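# Close and latch the door between two rooms

## Task

Push the door separating the two rooms fully shut so that it latches. At the end nothing except the robot and the door may sit even partly within the yellow tape on the floor (resting on the tape itself is allowed). The coffee table must be standing upright when you finish. The robot must not fall or be left leaning. The door must stay latched by itself; if only the robot is holding it shut, it does not count.

## Robot and tools

Robot: a Hello Robot Stretch 3 with one arm. It has a two-wheel base (0.33 m long, 0.34 m wide), a lift that slides up a mast, and a telescoping arm that reaches out to the robot's RIGHT side, ending in a wrist and gripper. The base cannot move sideways; to carry the gripper forward you drive the base. A spin in place pivots about the point midway between the wheels, 0.05 m behind the front edge. With the arm pulled in and the wrist folded, a spin sweeps a 0.28 m radius; an unfolded level wrist reaches past that.

Frames: the base frame has its origin on the floor between the drive wheels, x forward, y left, z up. hand_pose is reported in it, located where the closed fingertips meet. The odometry frame is the base frame as it was at the start. Heading runs -3.142 to 3.142, positive to the left.

Tool execute_actions takes "actions", a list run in order. Each action may hold "robot" (a command), "steps" (1 to 450 control steps at 30 per second; default 1) and "until" (conditions that end the action early; needs steps). Only {"steps": n} means wait. An empty list just returns the current state and images. If any value is invalid or out of range, the whole call is rejected and nothing in it runs.

The command under "robot" can contain:
- "base": exactly one of {"translate_m": d}, a straight drive of d metres relative to where the base is when that command begins (forward positive, |d| at most 1), or {"rotate_rad": d}, an in-place turn by d radians relative to the current heading (counter-clockwise/left positive, |d| at most 3.2). These are offsets, not poses.
- "joints": absolute targets by name, for the single arm: lift_m 0 to 1.1 (arm height on the mast, m); arm_m 0 to 0.52 (extension, m); wrist_yaw_rad -1.345 to 4.42 (0 along the arm, positive swings toward the front, 3.0 folded over the base); wrist_pitch_rad -1.57 to 0.451 (0 level, negative tips fingers down); wrist_roll_rad -2.911 to 2.911; gripper_m -0.089 to 0.179 (wider is larger; the real fingertip gap is somewhat smaller, zero below 0.007); head_pan_rad -3.953 to 1.73 (0 ahead, positive left, -1.57 faces along the arm); head_tilt_rad -1.53 to 0.419 (negative looks down). Joints left out keep their previous target.
- "contact_limits": {"arm_m": effort percent 1 to 100}, the effort at which the arm halts; lower means gentler. It holds until the next arm_m command.
Instead of one command, "robot" may be a list of up to 8 commands and {"pause_s": s} (s at most 15) entries, executed in sequence. {"robot": {"stop": true}} brakes all motion and clears the queue. A new command acts immediately and discards any older queue; motions continue between calls and while you think.

"until": under "robot", give fields as [operator, value] ("=", "!=", "<", "<=", ">", ">=") or a status word, e.g. {"robot": {"arm_m": [">", 0.3]}}. {"robot": {"status": "ended"}} fires once nothing is moving and no queue runs; {"any": {"status": "ended"}} fires when the first motion or queue finishes. Numbers compare as printed (three decimals, base values four), so avoid "=".

Speed: full base speed (0.30 m/s, 1.9 rad/s) only when stowed: lift_m under 0.30, arm_m under 0.03, wrist_yaw_rad over 2.54. Otherwise 0.10 m/s and 0.63 rad/s.

Result lines: base_status and joint_status give each motion's state: moving, done (reached within tolerance), off_target (stalled short and may still push), contact_stop (lift or arm hit something and went slack), time_out, stopped, not_commanded, torque_fault (a wrist servo shut off for 10 s; the joint goes limp). The bracket after base_status shows distance moved by wheel count versus goal. joint_goals, measured_speeds, motor_effort (percent, peak in brackets, fairly noisy and biased), lidar_m (12 ranges in 30 degree sectors at 0.17 m height, 1st ahead, counter-clockwise, 10th right), wrist_depth_mm and head_depth_mm (7x7 median depths), base_odometry, base_tilt (forward/right lean in degrees) and refusals/queue/queue_left. A robot.on_its_own line appears when the robot changed a goal itself, a joint is slack or off, a motor at rest strains, or the base leans 3 degrees or more. "refused:" and "dropped:" lines name failed goals, counting from 0.

Cameras: head_camera (896x504) and nav_camera (fisheye, 672x504) move with the head; wrist_camera (644x364) rides on the gripper. Each result includes one image per camera. zoom_image takes "camera" and "region" [x0, y0, x1, y1] in that camera's pixels, top-left origin, at most 504x504.

finished_scene takes "scene" (its number) and ends that scene permanently; the door must already be latched and everything settled. Wait for all motion to end first.

Cautions: to fold or unfold the wrist safely keep lift_m 0.32 to 0.95, wrist_pitch_rad -0.4, roll near 0; folded, lift may go down to 0.25. With yaw below -0.4 keep pitch at -0.5 or lower. Pushing something rigid with the gripper higher than about 0.45 m can tip the robot, especially a repeated push after a contact_stop. Driving while gripping or pressing a fixed object, or snagging furniture (worst in reverse), can tip it; reverse the last move in small steps, release the contact, and lower lift_m to about 0.2 if it stays tilted. Avoid knocking the coffee table or pushing objects into the taped zone; loose things may get nudged unexpectedly. Avoid drops, slams and prolonged hard pushing.

Each tool is called after ">>>" as a command line: name --argument value for each argument, lists and objects as JSON in quotes; but a table of rows of numbers goes row by row, as --pt "numbers of a row", without its own name.

## Session

>>> execute_actions --actions '[]'

Scene clock: 0.00 s.
robot.base_odometry: x=+0.000 y=+0.000 heading=+0.000 (m, m, rad; robot's odometry frame)
robot.turned_by_wheels: +0.000 (rad since the last result)
robot.turned_by_imu: +0.000 (rad since the last result)
robot.base_tilt: forward=+0.3 right=+2.2 (deg)
robot.lidar_m: 1.16 0.74 0.67 0.68 0.83 0.76 0.76 0.93 1.36 1.38 1.69 1.46
robot.head_depth_mm: 1649 1650 1640 1630 1644 1633 1618 / 1710 1707 1720 1693 1694 1683 1682 / 1790 1791 1772 1765 1758 1773 1744 / 1688 1713 1713 1772 1808 1797 1794 / 1344 1362 1369 1397 1428 1445 1480 / 1122 1137 1155 1168 1182 1194 1211 / 966 978 982 998 1005 1020 1031
robot.base_status: not_commanded
robot.joint_positions: lift_m=+0.386 arm_m=-0.001 wrist_yaw_rad=+2.941 wrist_pitch_rad=-0.517 wrist_roll_rad=-0.009 gripper_m=+0.037 head_pan_rad=-0.003 head_tilt_rad=+0.008
robot.joint_goals: lift_m=+0.386 arm_m=-0.001 wrist_yaw_rad=+2.941 wrist_pitch_rad=-0.517 wrist_roll_rad=-0.009 gripper_m=+0.037 head_pan_rad=-0.003 head_tilt_rad=+0.008
robot.joint_status: lift_m=not_commanded arm_m=not_commanded wrist_yaw_rad=not_commanded wrist_pitch_rad=not_commanded wrist_roll_rad=not_commanded gripper_m=not_commanded head_pan_rad=not_commanded head_tilt_rad=not_commanded
robot.measured_speeds: translate_m=+0.000 rotate_rad=+0.000 lift_m=+0.000 arm_m=+0.000 wrist_yaw_rad=+0.000 wrist_pitch_rad=+0.000 wrist_roll_rad=+0.000 head_pan_rad=+0.000 head_tilt_rad=+0.000
robot: refusals=0 queue=idle queue_left=0
robot.motor_effort: left_wheel=-1 right_wheel=+1 lift_m=+40 arm_m=-1 wrist_yaw_rad=+0 wrist_pitch_rad=+4 wrist_roll_rad=-1 gripper_m=-1 head_pan_rad=+0 head_tilt_rad=+1 (%)
robot.hand_pose: x=+0.0207 y=+0.0628 z=+0.3769 quat_wxyz=(+0.248, +0.695, +0.113, +0.666) (m; robot's base frame)
robot.wrist_depth_mm: - 703 678 663 639 629 598 / 766 758 730 706 686 680 648 / 798 832 821 790 756 739 690 / 741 - 761 774 802 778 773 / 625 - 684 674 684 704 711 / 563 557 - 571 586 604 606 / 495 519 - 519 500 527 532
pictures: head_camera (sideways: a quarter turn clockwise sets it upright), nav_camera (sideways: a quarter turn counterclockwise sets it upright), wrist_camera
Images, in order (width x height): head_camera 896x504, nav_camera 672x504, wrist_camera 644x364.

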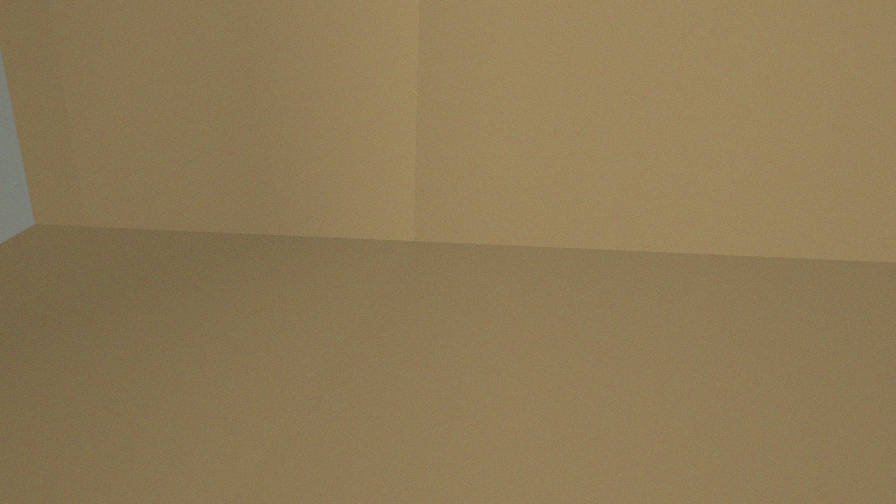

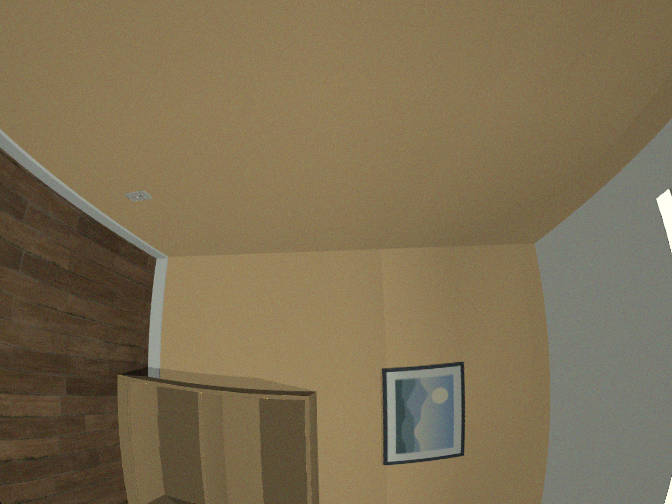

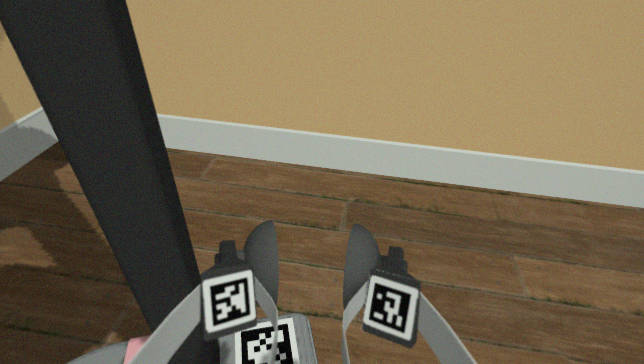

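>>> execute_actions --actions '[{"robot":{"joints":{"head_pan_rad":-1.57,"head_tilt_rad":-0.6}},"steps":100,"until":{"robot":{"status":"ended"}}}]'

>>> execute_actions --actions '[{"robot":{"joints":{"head_pan_rad":-3.1,"head_tilt_rad":-0.6}},"steps":100,"until":{"robot":{"status":"ended"}}}]'

Scene clock: 1.93 s.
robot.base_odometry: x=+0.000 y=+0.000 heading=+0.000 (m, m, rad; robot's odometry frame)
robot.turned_by_wheels: +0.000 (rad since the last result)
robot.turned_by_imu: +0.000 (rad since the last result)
robot.base_tilt: forward=+0.2 right=+2.2 (deg)
robot.lidar_m: 1.16 0.74 0.67 0.68 0.83 0.76 0.76 0.93 1.36 1.38 1.69 1.46
robot.head_depth_mm: 1130 1222 1343 1483 1653 1503 1271 / 2644 2885 1476 1580 1693 1479 1266 / 2755 3030 3174 2304 1801 1478 1265 / 2891 3173 3147 2283 1800 1478 1263 / 2987 3279 3110 2252 1796 1475 1259 / 2684 2870 3031 2251 1761 1462 1262 / 2351 2481 2672 2250 1773 1469 1247
robot.base_status: not_commanded
robot.joint_positions: lift_m=+0.386 arm_m=-0.001 wrist_yaw_rad=+2.941 wrist_pitch_rad=-0.517 wrist_roll_rad=-0.009 gripper_m=+0.037 head_pan_rad=-1.563 head_tilt_rad=-0.592
robot.joint_goals: lift_m=+0.386 arm_m=-0.001 wrist_yaw_rad=+2.941 wrist_pitch_rad=-0.517 wrist_roll_rad=-0.009 gripper_m=+0.037 head_pan_rad=-1.570 head_tilt_rad=-0.600
robot.joint_status: lift_m=not_commanded arm_m=not_commanded wrist_yaw_rad=not_commanded wrist_pitch_rad=not_commanded wrist_roll_rad=not_commanded gripper_m=not_commanded head_pan_rad=done head_tilt_rad=done
robot.measured_speeds: translate_m=+0.000 rotate_rad=+0.000 lift_m=+0.000 arm_m=+0.000 wrist_yaw_rad=+0.000 wrist_pitch_rad=+0.000 wrist_roll_rad=+0.000 head_pan_rad=+0.000 head_tilt_rad=+0.000
robot: refusals=0 queue=done queue_left=0
robot.motor_effort: left_wheel=-1(1) right_wheel=+1(1) lift_m=+40(40) arm_m=+0(1) wrist_yaw_rad=-1(0) wrist_pitch_rad=+4(4) wrist_roll_rad=-1(1) gripper_m=-1(1) head_pan_rad=-4(53) head_tilt_rad=-3(24) (%)
robot.hand_pose: x=+0.0207 y=+0.0628 z=+0.3769 quat_wxyz=(+0.248, +0.695, +0.113, +0.666) (m; robot's base frame)
robot.wrist_depth_mm: - 720 667 651 639 611 596 / 769 768 734 731 697 662 645 / 784 817 801 793 751 734 679 / 742 - 751 781 790 790 754 / 651 - 675 690 703 704 693 / 567 557 - 585 615 593 611 / 490 504 - 510 509 527 525
pictures: head_camera (sideways: a quarter turn clockwise sets it upright), nav_camera (sideways: a quarter turn counterclockwise sets it upright), wrist_camera
Images, in order (width x height): head_camera 896x504, nav_camera 672x504, wrist_camera 644x364.

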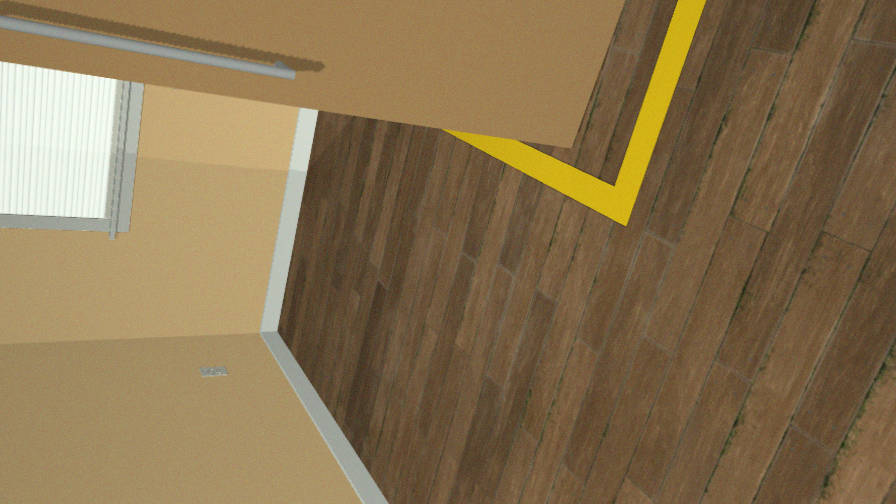

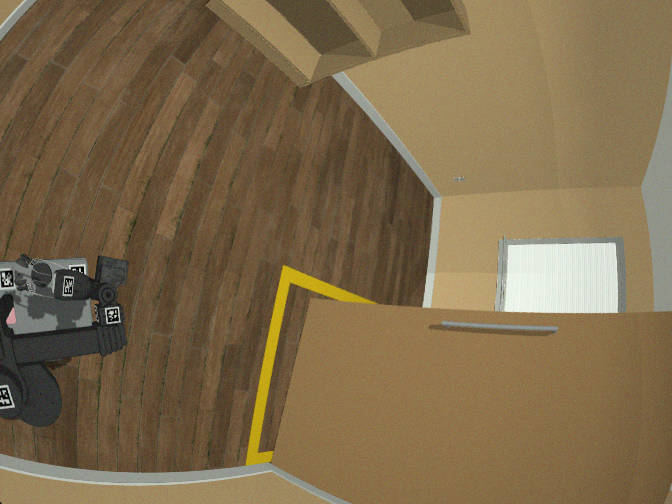

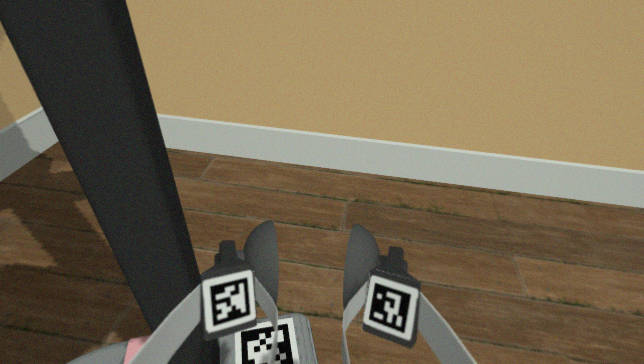

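Scene clock: 3.23 s.
robot.base_odometry: x=+0.000 y=+0.000 heading=+0.000 (m, m, rad; robot's odometry frame)
robot.turned_by_wheels: +0.000 (rad since the last result)
robot.turned_by_imu: +0.000 (rad since the last result)
robot.base_tilt: forward=+0.4 right=+2.1 (deg)
robot.lidar_m: 1.16 0.74 0.67 0.68 0.83 0.76 0.76 0.93 1.36 1.38 1.69 1.46
robot.head_depth_mm: 617 668 730 807 899 1009 1158 / 640 697 766 849 957 1081 1214 / 666 729 806 898 1015 1160 1253 / 696 766 848 950 1082 1265 1261 / 726 805 900 1010 1161 1351 1255 / 765 843 952 1079 1253 1403 1250 / 804 895 1013 1162 1360 1467 1260
robot.base_status: not_commanded
robot.joint_positions: lift_m=+0.386 arm_m=-0.001 wrist_yaw_rad=+2.941 wrist_pitch_rad=-0.517 wrist_roll_rad=-0.009 gripper_m=+0.037 head_pan_rad=-3.093 head_tilt_rad=-0.592
robot.joint_goals: lift_m=+0.386 arm_m=-0.001 wrist_yaw_rad=+2.941 wrist_pitch_rad=-0.517 wrist_roll_rad=-0.009 gripper_m=+0.037 head_pan_rad=-3.100 head_tilt_rad=-0.600
robot.joint_status: lift_m=not_commanded arm_m=not_commanded wrist_yaw_rad=not_commanded wrist_pitch_rad=not_commanded wrist_roll_rad=not_commanded gripper_m=not_commanded head_pan_rad=done head_tilt_rad=done
robot.measured_speeds: translate_m=+0.000 rotate_rad=+0.000 lift_m=+0.000 arm_m=+0.000 wrist_yaw_rad=+0.000 wrist_pitch_rad=+0.000 wrist_roll_rad=+0.000 head_pan_rad=+0.000 head_tilt_rad=+0.000
robot: refusals=0 queue=done queue_left=0
robot.motor_effort: left_wheel=-1(1) right_wheel=+1(1) lift_m=+40(40) arm_m=+0(0) wrist_yaw_rad=+0(1) wrist_pitch_rad=+4(5) wrist_roll_rad=-1(1) gripper_m=+1(1) head_pan_rad=-4(52) head_tilt_rad=-3(2) (%)
robot.hand_pose: x=+0.0207 y=+0.0628 z=+0.3769 quat_wxyz=(+0.248, +0.695, +0.113, +0.666) (m; robot's base frame)
robot.wrist_depth_mm: - 687 680 662 620 607 601 / 780 762 743 717 706 655 629 / 789 856 817 783 738 727 694 / 751 - 771 791 782 765 763 / 645 - 680 660 691 700 717 / 560 559 - 581 599 602 607 / 497 521 - 516 510 530 536
pictures: head_camera (sideways: a quarter turn clockwise sets it upright), nav_camera (sideways: a quarter turn counterclockwise sets it upright), wrist_camera
Images, in order (width x height): head_camera 896x504, nav_camera 672x504, wrist_camera 644x364.

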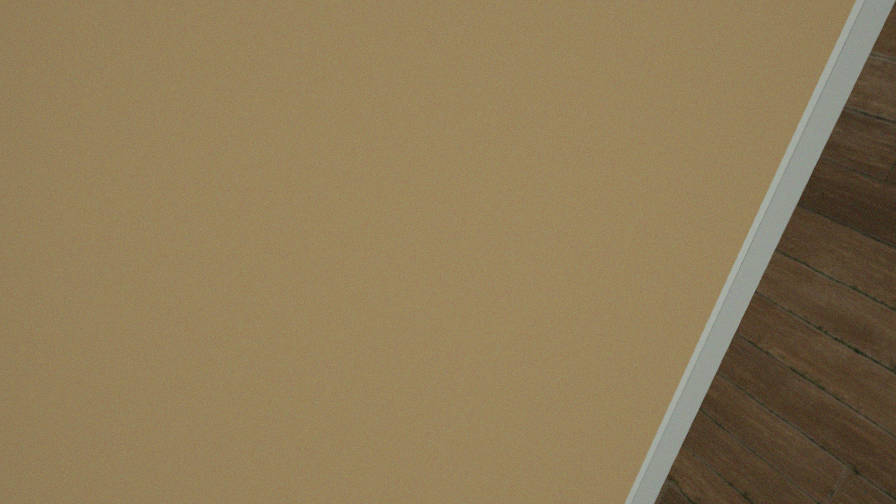

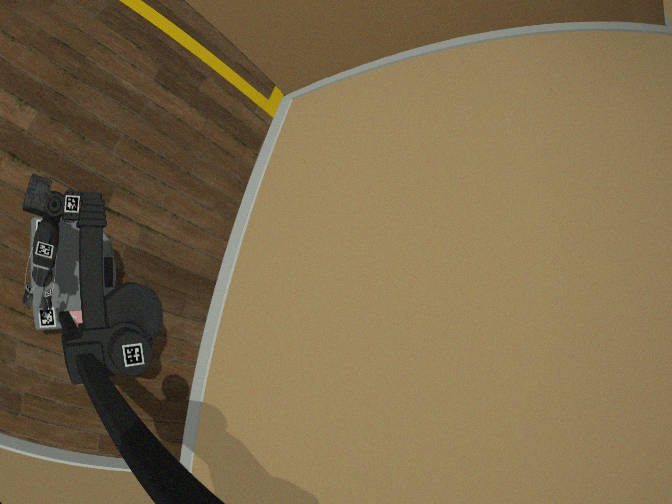

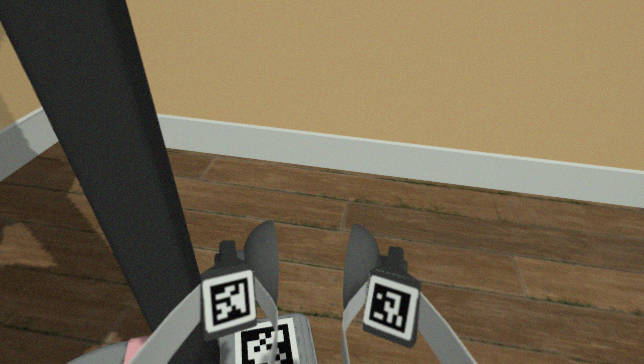

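>>> execute_actions --actions '[{"robot":{"joints":{"head_pan_rad":-0.85,"head_tilt_rad":-0.5}},"steps":100,"until":{"robot":{"status":"ended"}}}]'

Scene clock: 6.53 s.
robot.base_odometry: x=+0.000 y=+0.000 heading=+0.000 (m, m, rad; robot's odometry frame)
robot.turned_by_wheels: +0.000 (rad since the last result)
robot.turned_by_imu: +0.000 (rad since the last result)
robot.base_tilt: forward=+0.3 right=+2.2 (deg)
robot.lidar_m: 1.16 0.74 0.67 0.68 0.83 0.76 0.76 0.94 1.36 1.38 1.69 1.46
robot.head_depth_mm: 1916 2114 2383 2568 2006 1601 1340 / 1842 2014 2246 2441 1995 1606 1336 / 1768 1876 2054 2329 1992 1592 1334 / 1666 1746 1867 2058 1939 1587 1325 / 1601 1683 1808 2011 1863 1582 1330 / 1535 1607 1733 1908 1840 1588 1312 / 1479 1555 1662 1737 1807 1576 1324
robot.base_status: not_commanded
robot.joint_positions: lift_m=+0.386 arm_m=-0.001 wrist_yaw_rad=+2.941 wrist_pitch_rad=-0.517 wrist_roll_rad=-0.009 gripper_m=+0.037 head_pan_rad=-0.857 head_tilt_rad=-0.507
robot.joint_goals: lift_m=+0.386 arm_m=-0.001 wrist_yaw_rad=+2.941 wrist_pitch_rad=-0.517 wrist_roll_rad=-0.009 gripper_m=+0.037 head_pan_rad=-0.850 head_tilt_rad=-0.500
robot.joint_status: lift_m=not_commanded arm_m=not_commanded wrist_yaw_rad=not_commanded wrist_pitch_rad=not_commanded wrist_roll_rad=not_commanded gripper_m=not_commanded head_pan_rad=done head_tilt_rad=done
robot.measured_speeds: translate_m=+0.000 rotate_rad=+0.000 lift_m=+0.000 arm_m=+0.000 wrist_yaw_rad=+0.000 wrist_pitch_rad=+0.000 wrist_roll_rad=+0.000 head_pan_rad=+0.000 head_tilt_rad=+0.000
robot: refusals=0 queue=done queue_left=0
robot.motor_effort: left_wheel=-1(1) right_wheel=+1(1) lift_m=+40(40) arm_m=+0(0) wrist_yaw_rad=+0(1) wrist_pitch_rad=+4(4) wrist_roll_rad=-1(1) gripper_m=+0(1) head_pan_rad=+4(50) head_tilt_rad=+2(12) (%)
robot.hand_pose: x=+0.0207 y=+0.0628 z=+0.3769 quat_wxyz=(+0.248, +0.695, +0.113, +0.666) (m; robot's base frame)
robot.wrist_depth_mm: - 695 679 651 634 610 595 / 769 758 752 713 698 666 647 / 780 805 809 773 758 723 689 / 762 - 792 803 790 777 767 / 629 - 671 666 675 686 715 / 558 570 - 585 603 601 609 / 493 509 - 511 503 534 531
pictures: head_camera (sideways: a quarter turn clockwise sets it upright), nav_camera (sideways: a quarter turn counterclockwise sets it upright), wrist_camera
Images, in order (width x height): head_camera 896x504, nav_camera 672x504, wrist_camera 644x364.

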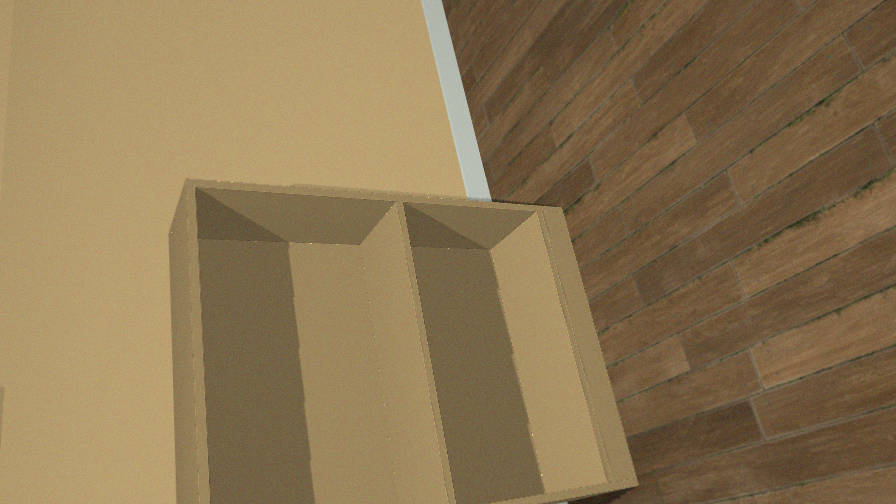

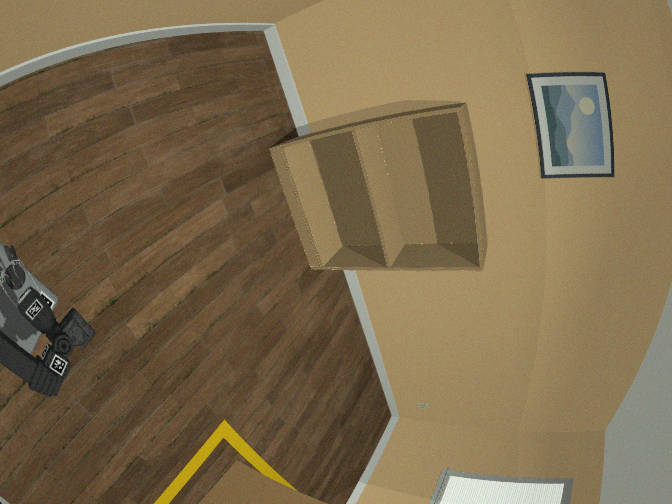

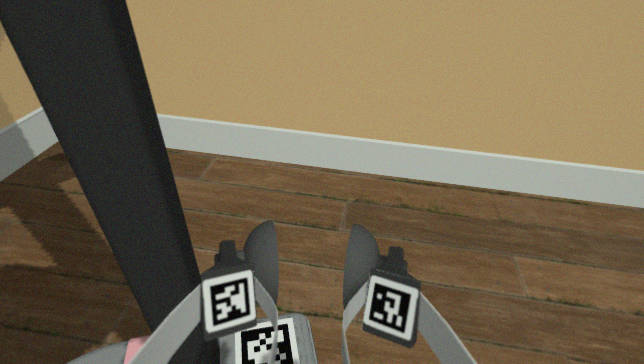

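>>> execute_actions --actions "[{\"robot\":[{\"joints\":{\"lift_m\":0.26,\"head_pan_rad\":0,\"head_tilt_rad\":-0.7}},{\"base\":{\"rotate_rad\":-1.4}},{\"base\":{\"translate_m\":1.0}}]},\"steps\":450,\"until\":{\"robot\":{\"status\":\"ended\"}}}]"


>>> execute_actions --actions '[{"robot":[{"joints":{"lift_m":0.26,"head_pan_rad":0,"head_tilt_rad":-0.7}},{"base":{"rotate_rad":-1.4}},{"base":{"translate_m":1.0}}],"steps":450,"until":{"robot":{"status":"ended"}}}]'

Scene clock: 16.63 s.
robot.base_odometry: x=+0.170 y=-0.985 heading=-1.400 (m, m, rad; robot's odometry frame)
robot.turned_by_wheels: -1.400 (rad since the last result)
robot.turned_by_imu: -1.403 (rad since the last result)
robot.base_tilt: forward=+0.2 right=+2.2 (deg)
robot.lidar_m: 1.78 1.31 0.93 1.21 1.60 1.54 1.61 1.31 1.27 0.70 0.57 2.24
robot.head_depth_mm: 1927 2139 2295 2004 1641 1397 1217 / 2034 2236 2438 2005 1648 1386 1205 / 2152 2395 2527 2000 1638 1400 1206 / 2037 2286 2448 1991 1632 1380 1205 / 1783 1984 2216 1964 1623 1386 1204 / 1594 1738 1916 1950 1620 1380 1196 / 1429 1543 1680 1806 1628 1374 1194
robot.base_status: done (translate_m +1.0000 of +1.0000)
robot.joint_positions: lift_m=+0.261 arm_m=-0.001 wrist_yaw_rad=+2.941 wrist_pitch_rad=-0.517 wrist_roll_rad=-0.009 gripper_m=+0.037 head_pan_rad=-0.007 head_tilt_rad=-0.692
robot.joint_goals: lift_m=+0.260 arm_m=-0.001 wrist_yaw_rad=+2.941 wrist_pitch_rad=-0.517 wrist_roll_rad=-0.009 gripper_m=+0.037 head_pan_rad=+0.000 head_tilt_rad=-0.700
robot.joint_status: lift_m=done arm_m=not_commanded wrist_yaw_rad=not_commanded wrist_pitch_rad=not_commanded wrist_roll_rad=not_commanded gripper_m=not_commanded head_pan_rad=done head_tilt_rad=done
robot.measured_speeds: translate_m=+0.000 rotate_rad=+0.000 lift_m=+0.000 arm_m=+0.000 wrist_yaw_rad=+0.000 wrist_pitch_rad=+0.000 wrist_roll_rad=+0.000 head_pan_rad=+0.000 head_tilt_rad=+0.000
robot: refusals=0 queue=done queue_left=0
robot.motor_effort: left_wheel=+3(16) right_wheel=-1(5) lift_m=+16(39) arm_m=-1(1) wrist_yaw_rad=+0(1) wrist_pitch_rad=+4(4) wrist_roll_rad=-1(1) gripper_m=+0(0) head_pan_rad=+4(53) head_tilt_rad=-3(14) (%)
robot.hand_pose: x=+0.0207 y=+0.0628 z=+0.2517 quat_wxyz=(+0.248, +0.695, +0.113, +0.666) (m; robot's base frame)
robot.wrist_depth_mm: - - - - - - - / 795 893 910 933 948 - - / 675 699 720 745 772 781 807 / 560 - 594 603 602 640 634 / 478 - 507 527 516 521 532 / - - - - 451 455 451 / - - - 393 377 397 406
pictures: head_camera (sideways: a quarter turn clockwise sets it upright), nav_camera (sideways: a quarter turn counterclockwise sets it upright), wrist_camera
Images, in order (width x height): head_camera 896x504, nav_camera 672x504, wrist_camera 644x364.

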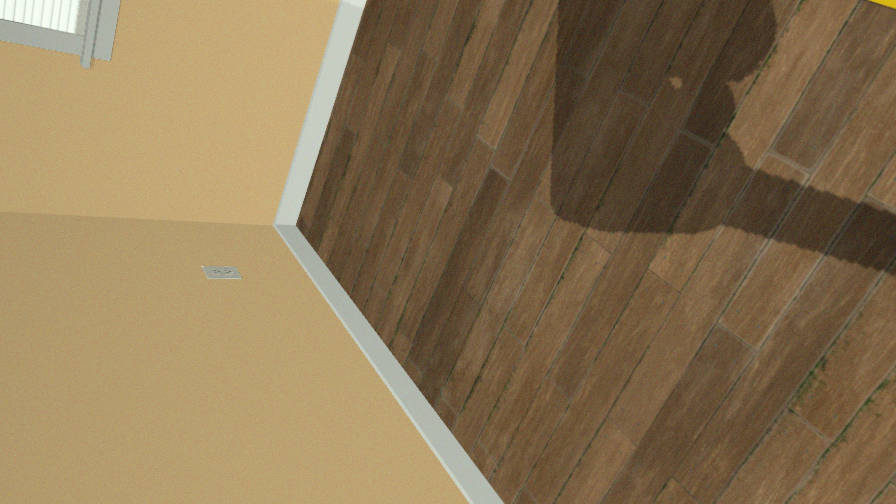

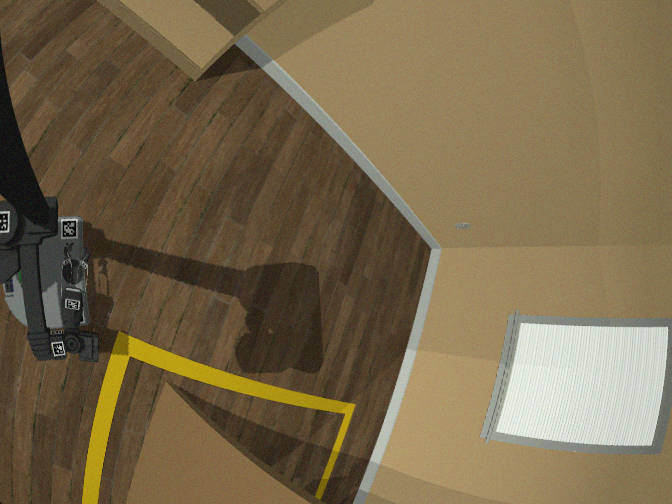

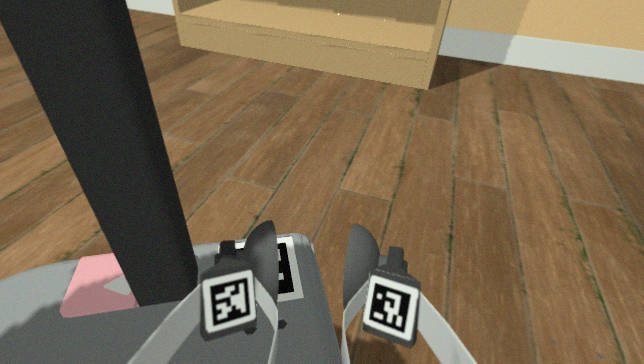

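>>> execute_actions --actions '[{"robot":{"base":{"translate_m":0.8},"joints":{"head_pan_rad":-1.9,"head_tilt_rad":-0.6}},"steps":450,"until":{"robot":{"status":"ended"}}}]'

Scene clock: 21.43 s.
robot.base_odometry: x=+0.306 y=-1.774 heading=-1.400 (m, m, rad; robot's odometry frame)
robot.turned_by_wheels: +0.000 (rad since the last result)
robot.turned_by_imu: +0.002 (rad since the last result)
robot.base_tilt: forward=+0.2 right=+2.0 (deg)
robot.lidar_m: 1.21 0.89 0.86 0.89 0.88 2.24 2.33 0.67 0.67 1.48 1.60 1.54
robot.head_depth_mm: 3202 3522 3106 1526 1175 947 1207 / 3379 3569 3024 2247 1784 1474 1236 / 3400 3703 3082 2251 1761 1473 1245 / 3422 3819 3022 2222 1773 1469 1254 / 3559 3804 3024 2158 1757 1462 1242 / 1580 1730 1909 1821 1765 1446 1252 / 1583 1741 1969 1880 1761 1464 1243
robot.base_status: done (translate_m +0.8000 of +0.8000)
robot.joint_positions: lift_m=+0.261 arm_m=-0.001 wrist_yaw_rad=+2.941 wrist_pitch_rad=-0.517 wrist_roll_rad=-0.009 gripper_m=+0.037 head_pan_rad=-1.893 head_tilt_rad=-0.606
robot.joint_goals: lift_m=+0.260 arm_m=-0.001 wrist_yaw_rad=+2.941 wrist_pitch_rad=-0.517 wrist_roll_rad=-0.009 gripper_m=+0.037 head_pan_rad=-1.900 head_tilt_rad=-0.600
robot.joint_status: lift_m=done arm_m=not_commanded wrist_yaw_rad=not_commanded wrist_pitch_rad=not_commanded wrist_roll_rad=not_commanded gripper_m=not_commanded head_pan_rad=done head_tilt_rad=done
robot.measured_speeds: translate_m=+0.000 rotate_rad=+0.000 lift_m=+0.000 arm_m=+0.000 wrist_yaw_rad=+0.000 wrist_pitch_rad=+0.000 wrist_roll_rad=+0.000 head_pan_rad=+0.000 head_tilt_rad=+0.000
robot: refusals=0 queue=done queue_left=0
robot.motor_effort: left_wheel=+2(17) right_wheel=+0(2) lift_m=+16(16) arm_m=-1(1) wrist_yaw_rad=+0(1) wrist_pitch_rad=+4(4) wrist_roll_rad=-1(1) gripper_m=-1(0) head_pan_rad=-4(53) head_tilt_rad=+2(10) (%)
robot.hand_pose: x=+0.0207 y=+0.0628 z=+0.2517 quat_wxyz=(+0.248, +0.695, +0.113, +0.666) (m; robot's base frame)
robot.wrist_depth_mm: - 850 908 877 788 732 699 / 805 873 893 889 840 794 729 / 695 718 727 734 749 746 758 / 563 - 591 604 612 628 633 / 484 - 517 528 512 527 537 / - - - - 450 457 458 / - - - 394 387 398 399
pictures: head_camera (sideways: a quarter turn clockwise sets it upright), nav_camera (sideways: a quarter turn counterclockwise sets it upright), wrist_camera
Images, in order (width x height): head_camera 896x504, nav_camera 672x504, wrist_camera 644x364.

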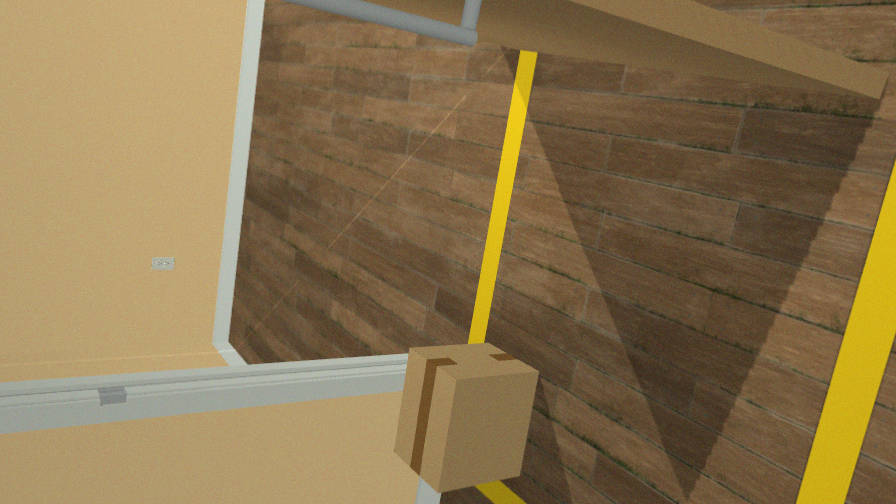

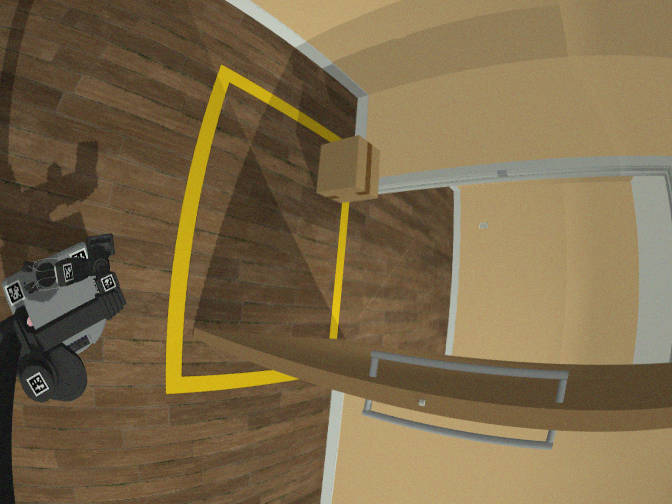

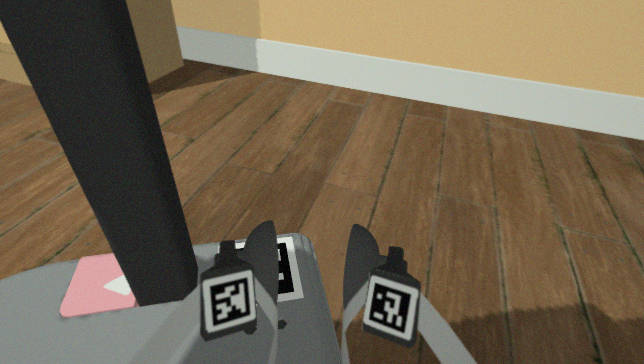

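>>> execute_actions --actions '[{"robot":{"joints":{"head_pan_rad":-1.1,"head_tilt_rad":-0.6}},"steps":100,"until":{"robot":{"status":"ended"}}}]'

Scene clock: 24.07 s.
robot.base_odometry: x=+0.306 y=-1.774 heading=-1.400 (m, m, rad; robot's odometry frame)
robot.turned_by_wheels: +0.000 (rad since the last result)
robot.turned_by_imu: +0.000 (rad since the last result)
robot.base_tilt: forward=+0.3 right=+2.0 (deg)
robot.lidar_m: 1.21 0.89 0.86 0.89 0.88 2.23 2.33 0.67 0.67 1.49 1.59 1.54
robot.head_depth_mm: 1823 1981 2165 2192 1787 1490 1263 / 1707 1921 2173 2241 1769 1468 1263 / 1594 1804 2022 2150 1774 1476 1263 / 1525 1676 1864 2057 1756 1474 1244 / 1456 1592 1759 1970 1764 1454 1254 / 1371 1490 1655 1840 1749 1459 1245 / 1311 1428 1567 1736 1742 1448 1240
robot.base_status: done (translate_m +0.8000 of +0.8000)
robot.joint_positions: lift_m=+0.261 arm_m=-0.001 wrist_yaw_rad=+2.941 wrist_pitch_rad=-0.517 wrist_roll_rad=-0.009 gripper_m=+0.037 head_pan_rad=-1.107 head_tilt_rad=-0.606
robot.joint_goals: lift_m=+0.260 arm_m=-0.001 wrist_yaw_rad=+2.941 wrist_pitch_rad=-0.517 wrist_roll_rad=-0.009 gripper_m=+0.037 head_pan_rad=-1.100 head_tilt_rad=-0.600
robot.joint_status: lift_m=done arm_m=not_commanded wrist_yaw_rad=not_commanded wrist_pitch_rad=not_commanded wrist_roll_rad=not_commanded gripper_m=not_commanded head_pan_rad=done head_tilt_rad=done
robot.measured_speeds: translate_m=+0.000 rotate_rad=+0.000 lift_m=+0.000 arm_m=+0.000 wrist_yaw_rad=+0.000 wrist_pitch_rad=+0.000 wrist_roll_rad=+0.000 head_pan_rad=+0.000 head_tilt_rad=+0.000
robot: refusals=0 queue=done queue_left=0
robot.motor_effort: left_wheel=+2(2) right_wheel=+0(0) lift_m=+16(16) arm_m=-1(1) wrist_yaw_rad=+0(0) wrist_pitch_rad=+4(4) wrist_roll_rad=-1(1) gripper_m=-1(1) head_pan_rad=+5(47) head_tilt_rad=+2(6) (%)
robot.hand_pose: x=+0.0207 y=+0.0628 z=+0.2517 quat_wxyz=(+0.248, +0.695, +0.113, +0.666) (m; robot's base frame)
robot.wrist_depth_mm: - 849 899 866 789 759 693 / 795 874 943 881 882 768 735 / 661 695 706 742 772 769 753 / 563 - 578 604 623 624 634 / 475 - 505 519 528 524 535 / - - - - 458 453 457 / - - - 396 379 401 402
pictures: head_camera (sideways: a quarter turn clockwise sets it upright), nav_camera (sideways: a quarter turn counterclockwise sets it upright), wrist_camera
Images, in order (width x height): head_camera 896x504, nav_camera 672x504, wrist_camera 644x364.

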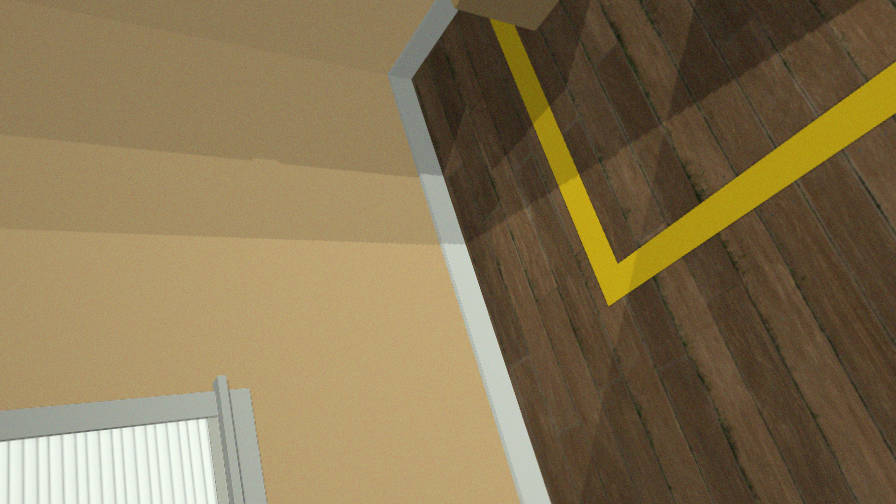

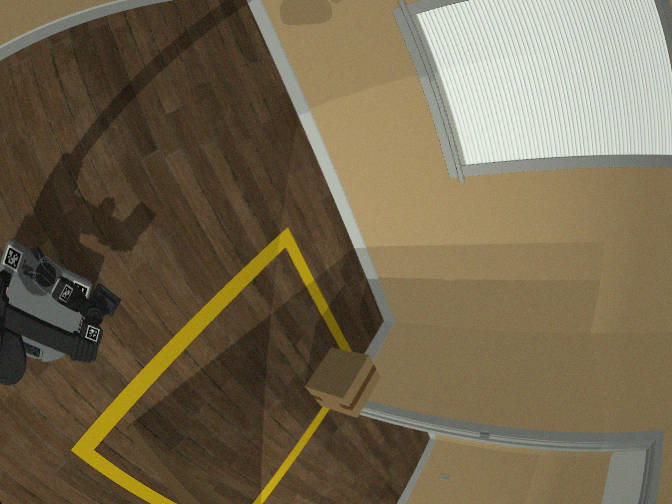

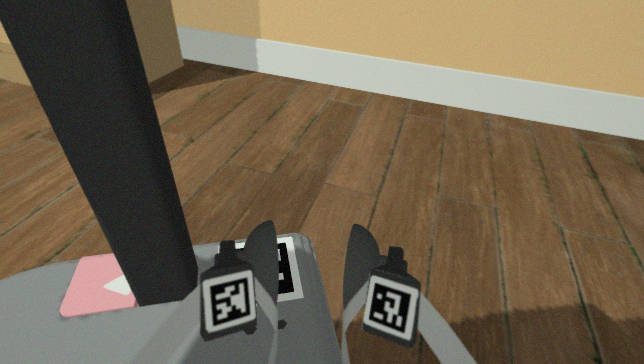

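>>> execute_actions --actions '[{"robot":[{"base":{"rotate_rad":-1.92},"joints":{"head_pan_rad":0.3,"head_tilt_rad":-0.8}},{"base":{"translate_m":1.0}}],"steps":450,"until":{"robot":{"status":"ended"}}}]'

Scene clock: 36.33 s.
robot.base_odometry: x=-0.678 y=-1.597 heading=+2.963 (m, m, rad; robot's odometry frame)
robot.turned_by_wheels: -1.920 (rad since the last result)
robot.turned_by_imu: -1.925 (rad since the last result)
robot.base_tilt: forward=+0.3 right=+2.2 (deg)
robot.lidar_m: 2.93 0.58 0.61 1.36 1.51 1.86 1.85 0.40 0.34 0.34 0.39 0.67
robot.head_depth_mm: 2571 2687 2207 1795 1522 1319 1171 / 2713 2823 2197 1806 1529 1322 1167 / 2777 2775 2181 1795 1528 1317 1159 / 2424 2623 2176 1799 1504 1304 1160 / 2102 2299 2063 1348 1450 1311 1155 / 788 874 1020 1233 1182 1194 1161 / 790 925 1100 1388 1179 1245 1158
robot.base_status: done (translate_m +1.0000 of +1.0000)
robot.joint_positions: lift_m=+0.261 arm_m=-0.001 wrist_yaw_rad=+2.941 wrist_pitch_rad=-0.517 wrist_roll_rad=-0.009 gripper_m=+0.037 head_pan_rad=+0.293 head_tilt_rad=-0.791
robot.joint_goals: lift_m=+0.260 arm_m=-0.001 wrist_yaw_rad=+2.941 wrist_pitch_rad=-0.517 wrist_roll_rad=-0.009 gripper_m=+0.037 head_pan_rad=+0.300 head_tilt_rad=-0.800
robot.joint_status: lift_m=done arm_m=not_commanded wrist_yaw_rad=not_commanded wrist_pitch_rad=not_commanded wrist_roll_rad=not_commanded gripper_m=not_commanded head_pan_rad=done head_tilt_rad=done
robot.measured_speeds: translate_m=+0.000 rotate_rad=+0.000 lift_m=+0.000 arm_m=+0.000 wrist_yaw_rad=+0.000 wrist_pitch_rad=+0.000 wrist_roll_rad=+0.000 head_pan_rad=+0.000 head_tilt_rad=+0.000
robot: refusals=0 queue=done queue_left=0
robot.motor_effort: left_wheel=+2(16) right_wheel=-1(4) lift_m=+16(16) arm_m=-1(1) wrist_yaw_rad=+0(1) wrist_pitch_rad=+5(4) wrist_roll_rad=-1(1) gripper_m=-1(0) head_pan_rad=+5(51) head_tilt_rad=-4(12) (%)
robot.hand_pose: x=+0.0207 y=+0.0628 z=+0.2517 quat_wxyz=(+0.248, +0.695, +0.113, +0.666) (m; robot's base frame)
robot.wrist_depth_mm: - - - - - 570 487 / 819 895 908 967 958 562 528 / 680 702 731 742 773 606 585 / 576 - 577 605 617 638 614 / 488 - 509 528 505 528 530 / - - - - 454 448 450 / - - - 392 381 401 406
pictures: head_camera (sideways: a quarter turn clockwise sets it upright), nav_camera (sideways: a quarter turn counterclockwise sets it upright), wrist_camera
Images, in order (width x height): head_camera 896x504, nav_camera 672x504, wrist_camera 644x364.

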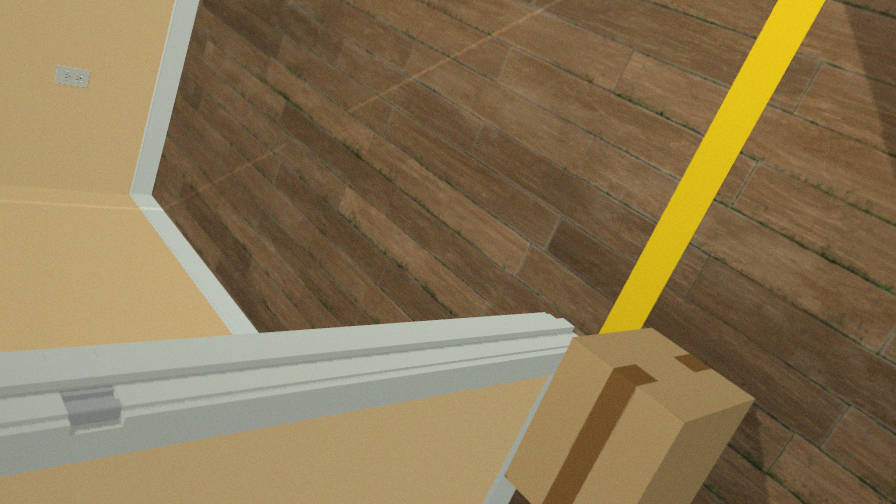

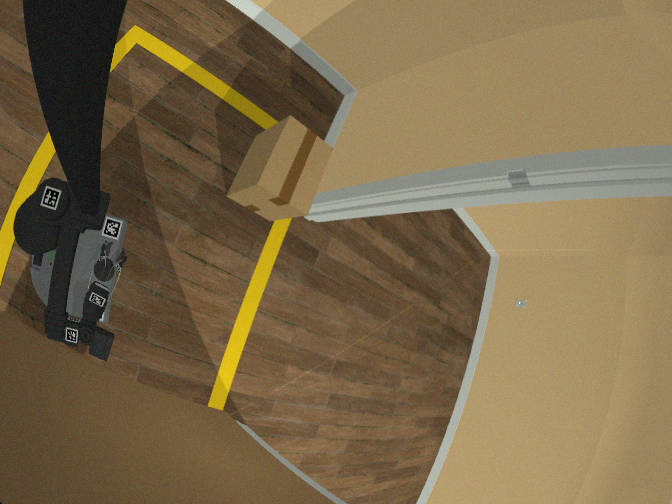

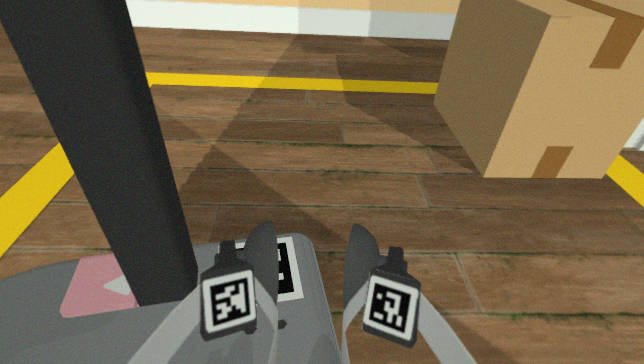

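>>> execute_actions --actions '[{"robot":{"base":{"translate_m":0.39},"joints":{"head_pan_rad":-0.4,"head_tilt_rad":-0.45}},"steps":450,"until":{"robot":{"status":"ended"}}}]'

Scene clock: 40.47 s.
robot.base_odometry: x=-1.062 y=-1.527 heading=+2.963 (m, m, rad; robot's odometry frame)
robot.turned_by_wheels: +0.000 (rad since the last result)
robot.turned_by_imu: +0.001 (rad since the last result)
robot.base_tilt: forward=+0.3 right=+2.1 (deg)
robot.lidar_m: 2.55 0.61 0.40 0.40 1.43 2.25 2.16 0.51 0.44 0.44 0.50 2.56
robot.head_depth_mm: 2288 2494 2713 2835 2186 1689 1388 / 2280 2472 2623 2771 2136 1661 1389 / 2227 2418 2561 2745 2127 1667 1387 / 2193 2365 2505 2683 2112 1647 1382 / 2145 2296 2508 2671 2096 1645 1362 / 2120 2302 2486 2640 2088 1655 1369 / 2064 2263 2428 2577 2081 1641 1366
robot.base_status: done (translate_m +0.3900 of +0.3900)
robot.joint_positions: lift_m=+0.261 arm_m=-0.001 wrist_yaw_rad=+2.941 wrist_pitch_rad=-0.517 wrist_roll_rad=-0.009 gripper_m=+0.037 head_pan_rad=-0.393 head_tilt_rad=-0.457
robot.joint_goals: lift_m=+0.260 arm_m=-0.001 wrist_yaw_rad=+2.941 wrist_pitch_rad=-0.517 wrist_roll_rad=-0.009 gripper_m=+0.037 head_pan_rad=-0.400 head_tilt_rad=-0.450
robot.joint_status: lift_m=done arm_m=not_commanded wrist_yaw_rad=not_commanded wrist_pitch_rad=not_commanded wrist_roll_rad=not_commanded gripper_m=not_commanded head_pan_rad=done head_tilt_rad=done
robot.measured_speeds: translate_m=+0.000 rotate_rad=+0.000 lift_m=+0.000 arm_m=+0.000 wrist_yaw_rad=+0.000 wrist_pitch_rad=+0.000 wrist_roll_rad=+0.000 head_pan_rad=+0.000 head_tilt_rad=+0.000
robot: refusals=0 queue=done queue_left=0
robot.motor_effort: left_wheel=+2(15) right_wheel=-1(3) lift_m=+16(16) arm_m=-1(1) wrist_yaw_rad=+0(0) wrist_pitch_rad=+4(4) wrist_roll_rad=-1(1) gripper_m=+1(0) head_pan_rad=-4(44) head_tilt_rad=+2(17) (%)
robot.hand_pose: x=+0.0207 y=+0.0628 z=+0.2517 quat_wxyz=(+0.248, +0.695, +0.113, +0.666) (m; robot's base frame)
robot.wrist_depth_mm: - - - 417 426 525 - / 827 893 905 448 452 571 - / 683 712 695 493 508 647 810 / 572 - 591 534 559 634 645 / 480 - 515 527 518 529 532 / - - - - 457 454 465 / - - - 386 387 397 396
pictures: head_camera (sideways: a quarter turn clockwise sets it upright), nav_camera (sideways: a quarter turn counterclockwise sets it upright), wrist_camera
Images, in order (width x height): head_camera 896x504, nav_camera 672x504, wrist_camera 644x364.

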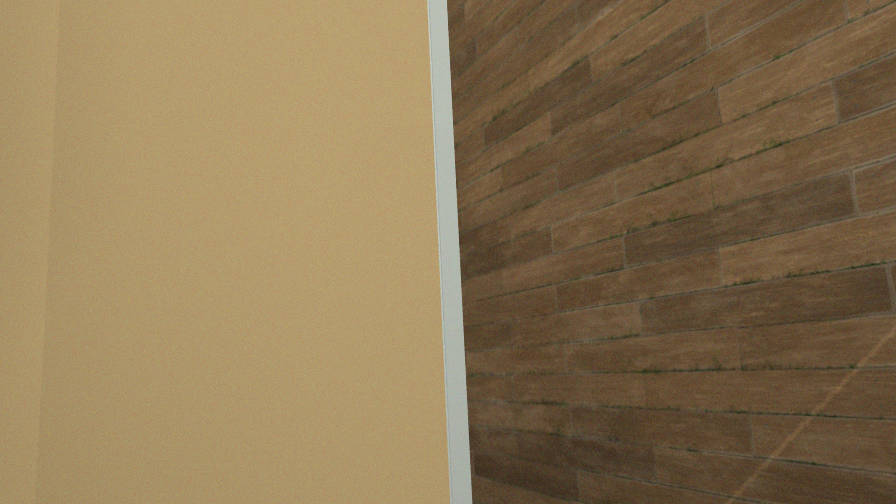

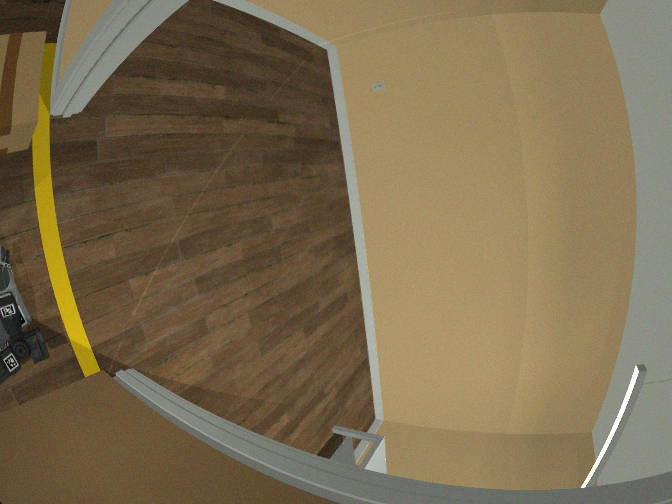

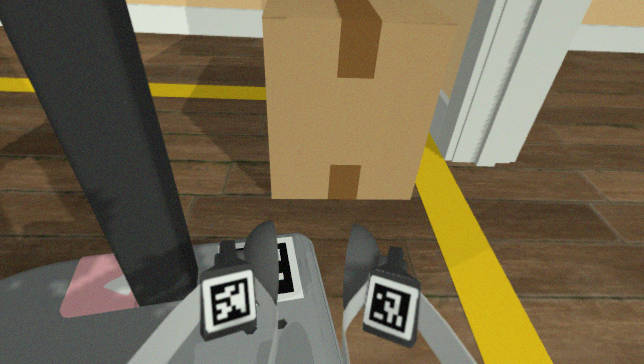

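>>> zoom_image --camera "nav_camera" --region '[280, 380, 480, 504]'

Region (280, 380, 480, 504) of nav_camera's 672x504 image, scaled by 2.520, with more detail than that image has; it fills the top 312 rows of this view, and the rest is white.

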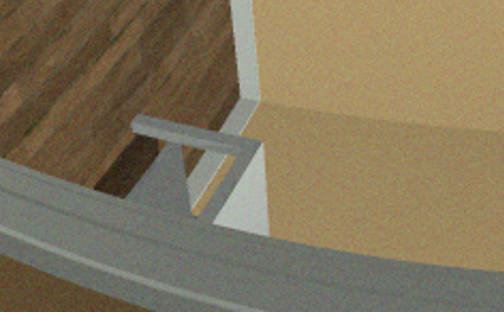

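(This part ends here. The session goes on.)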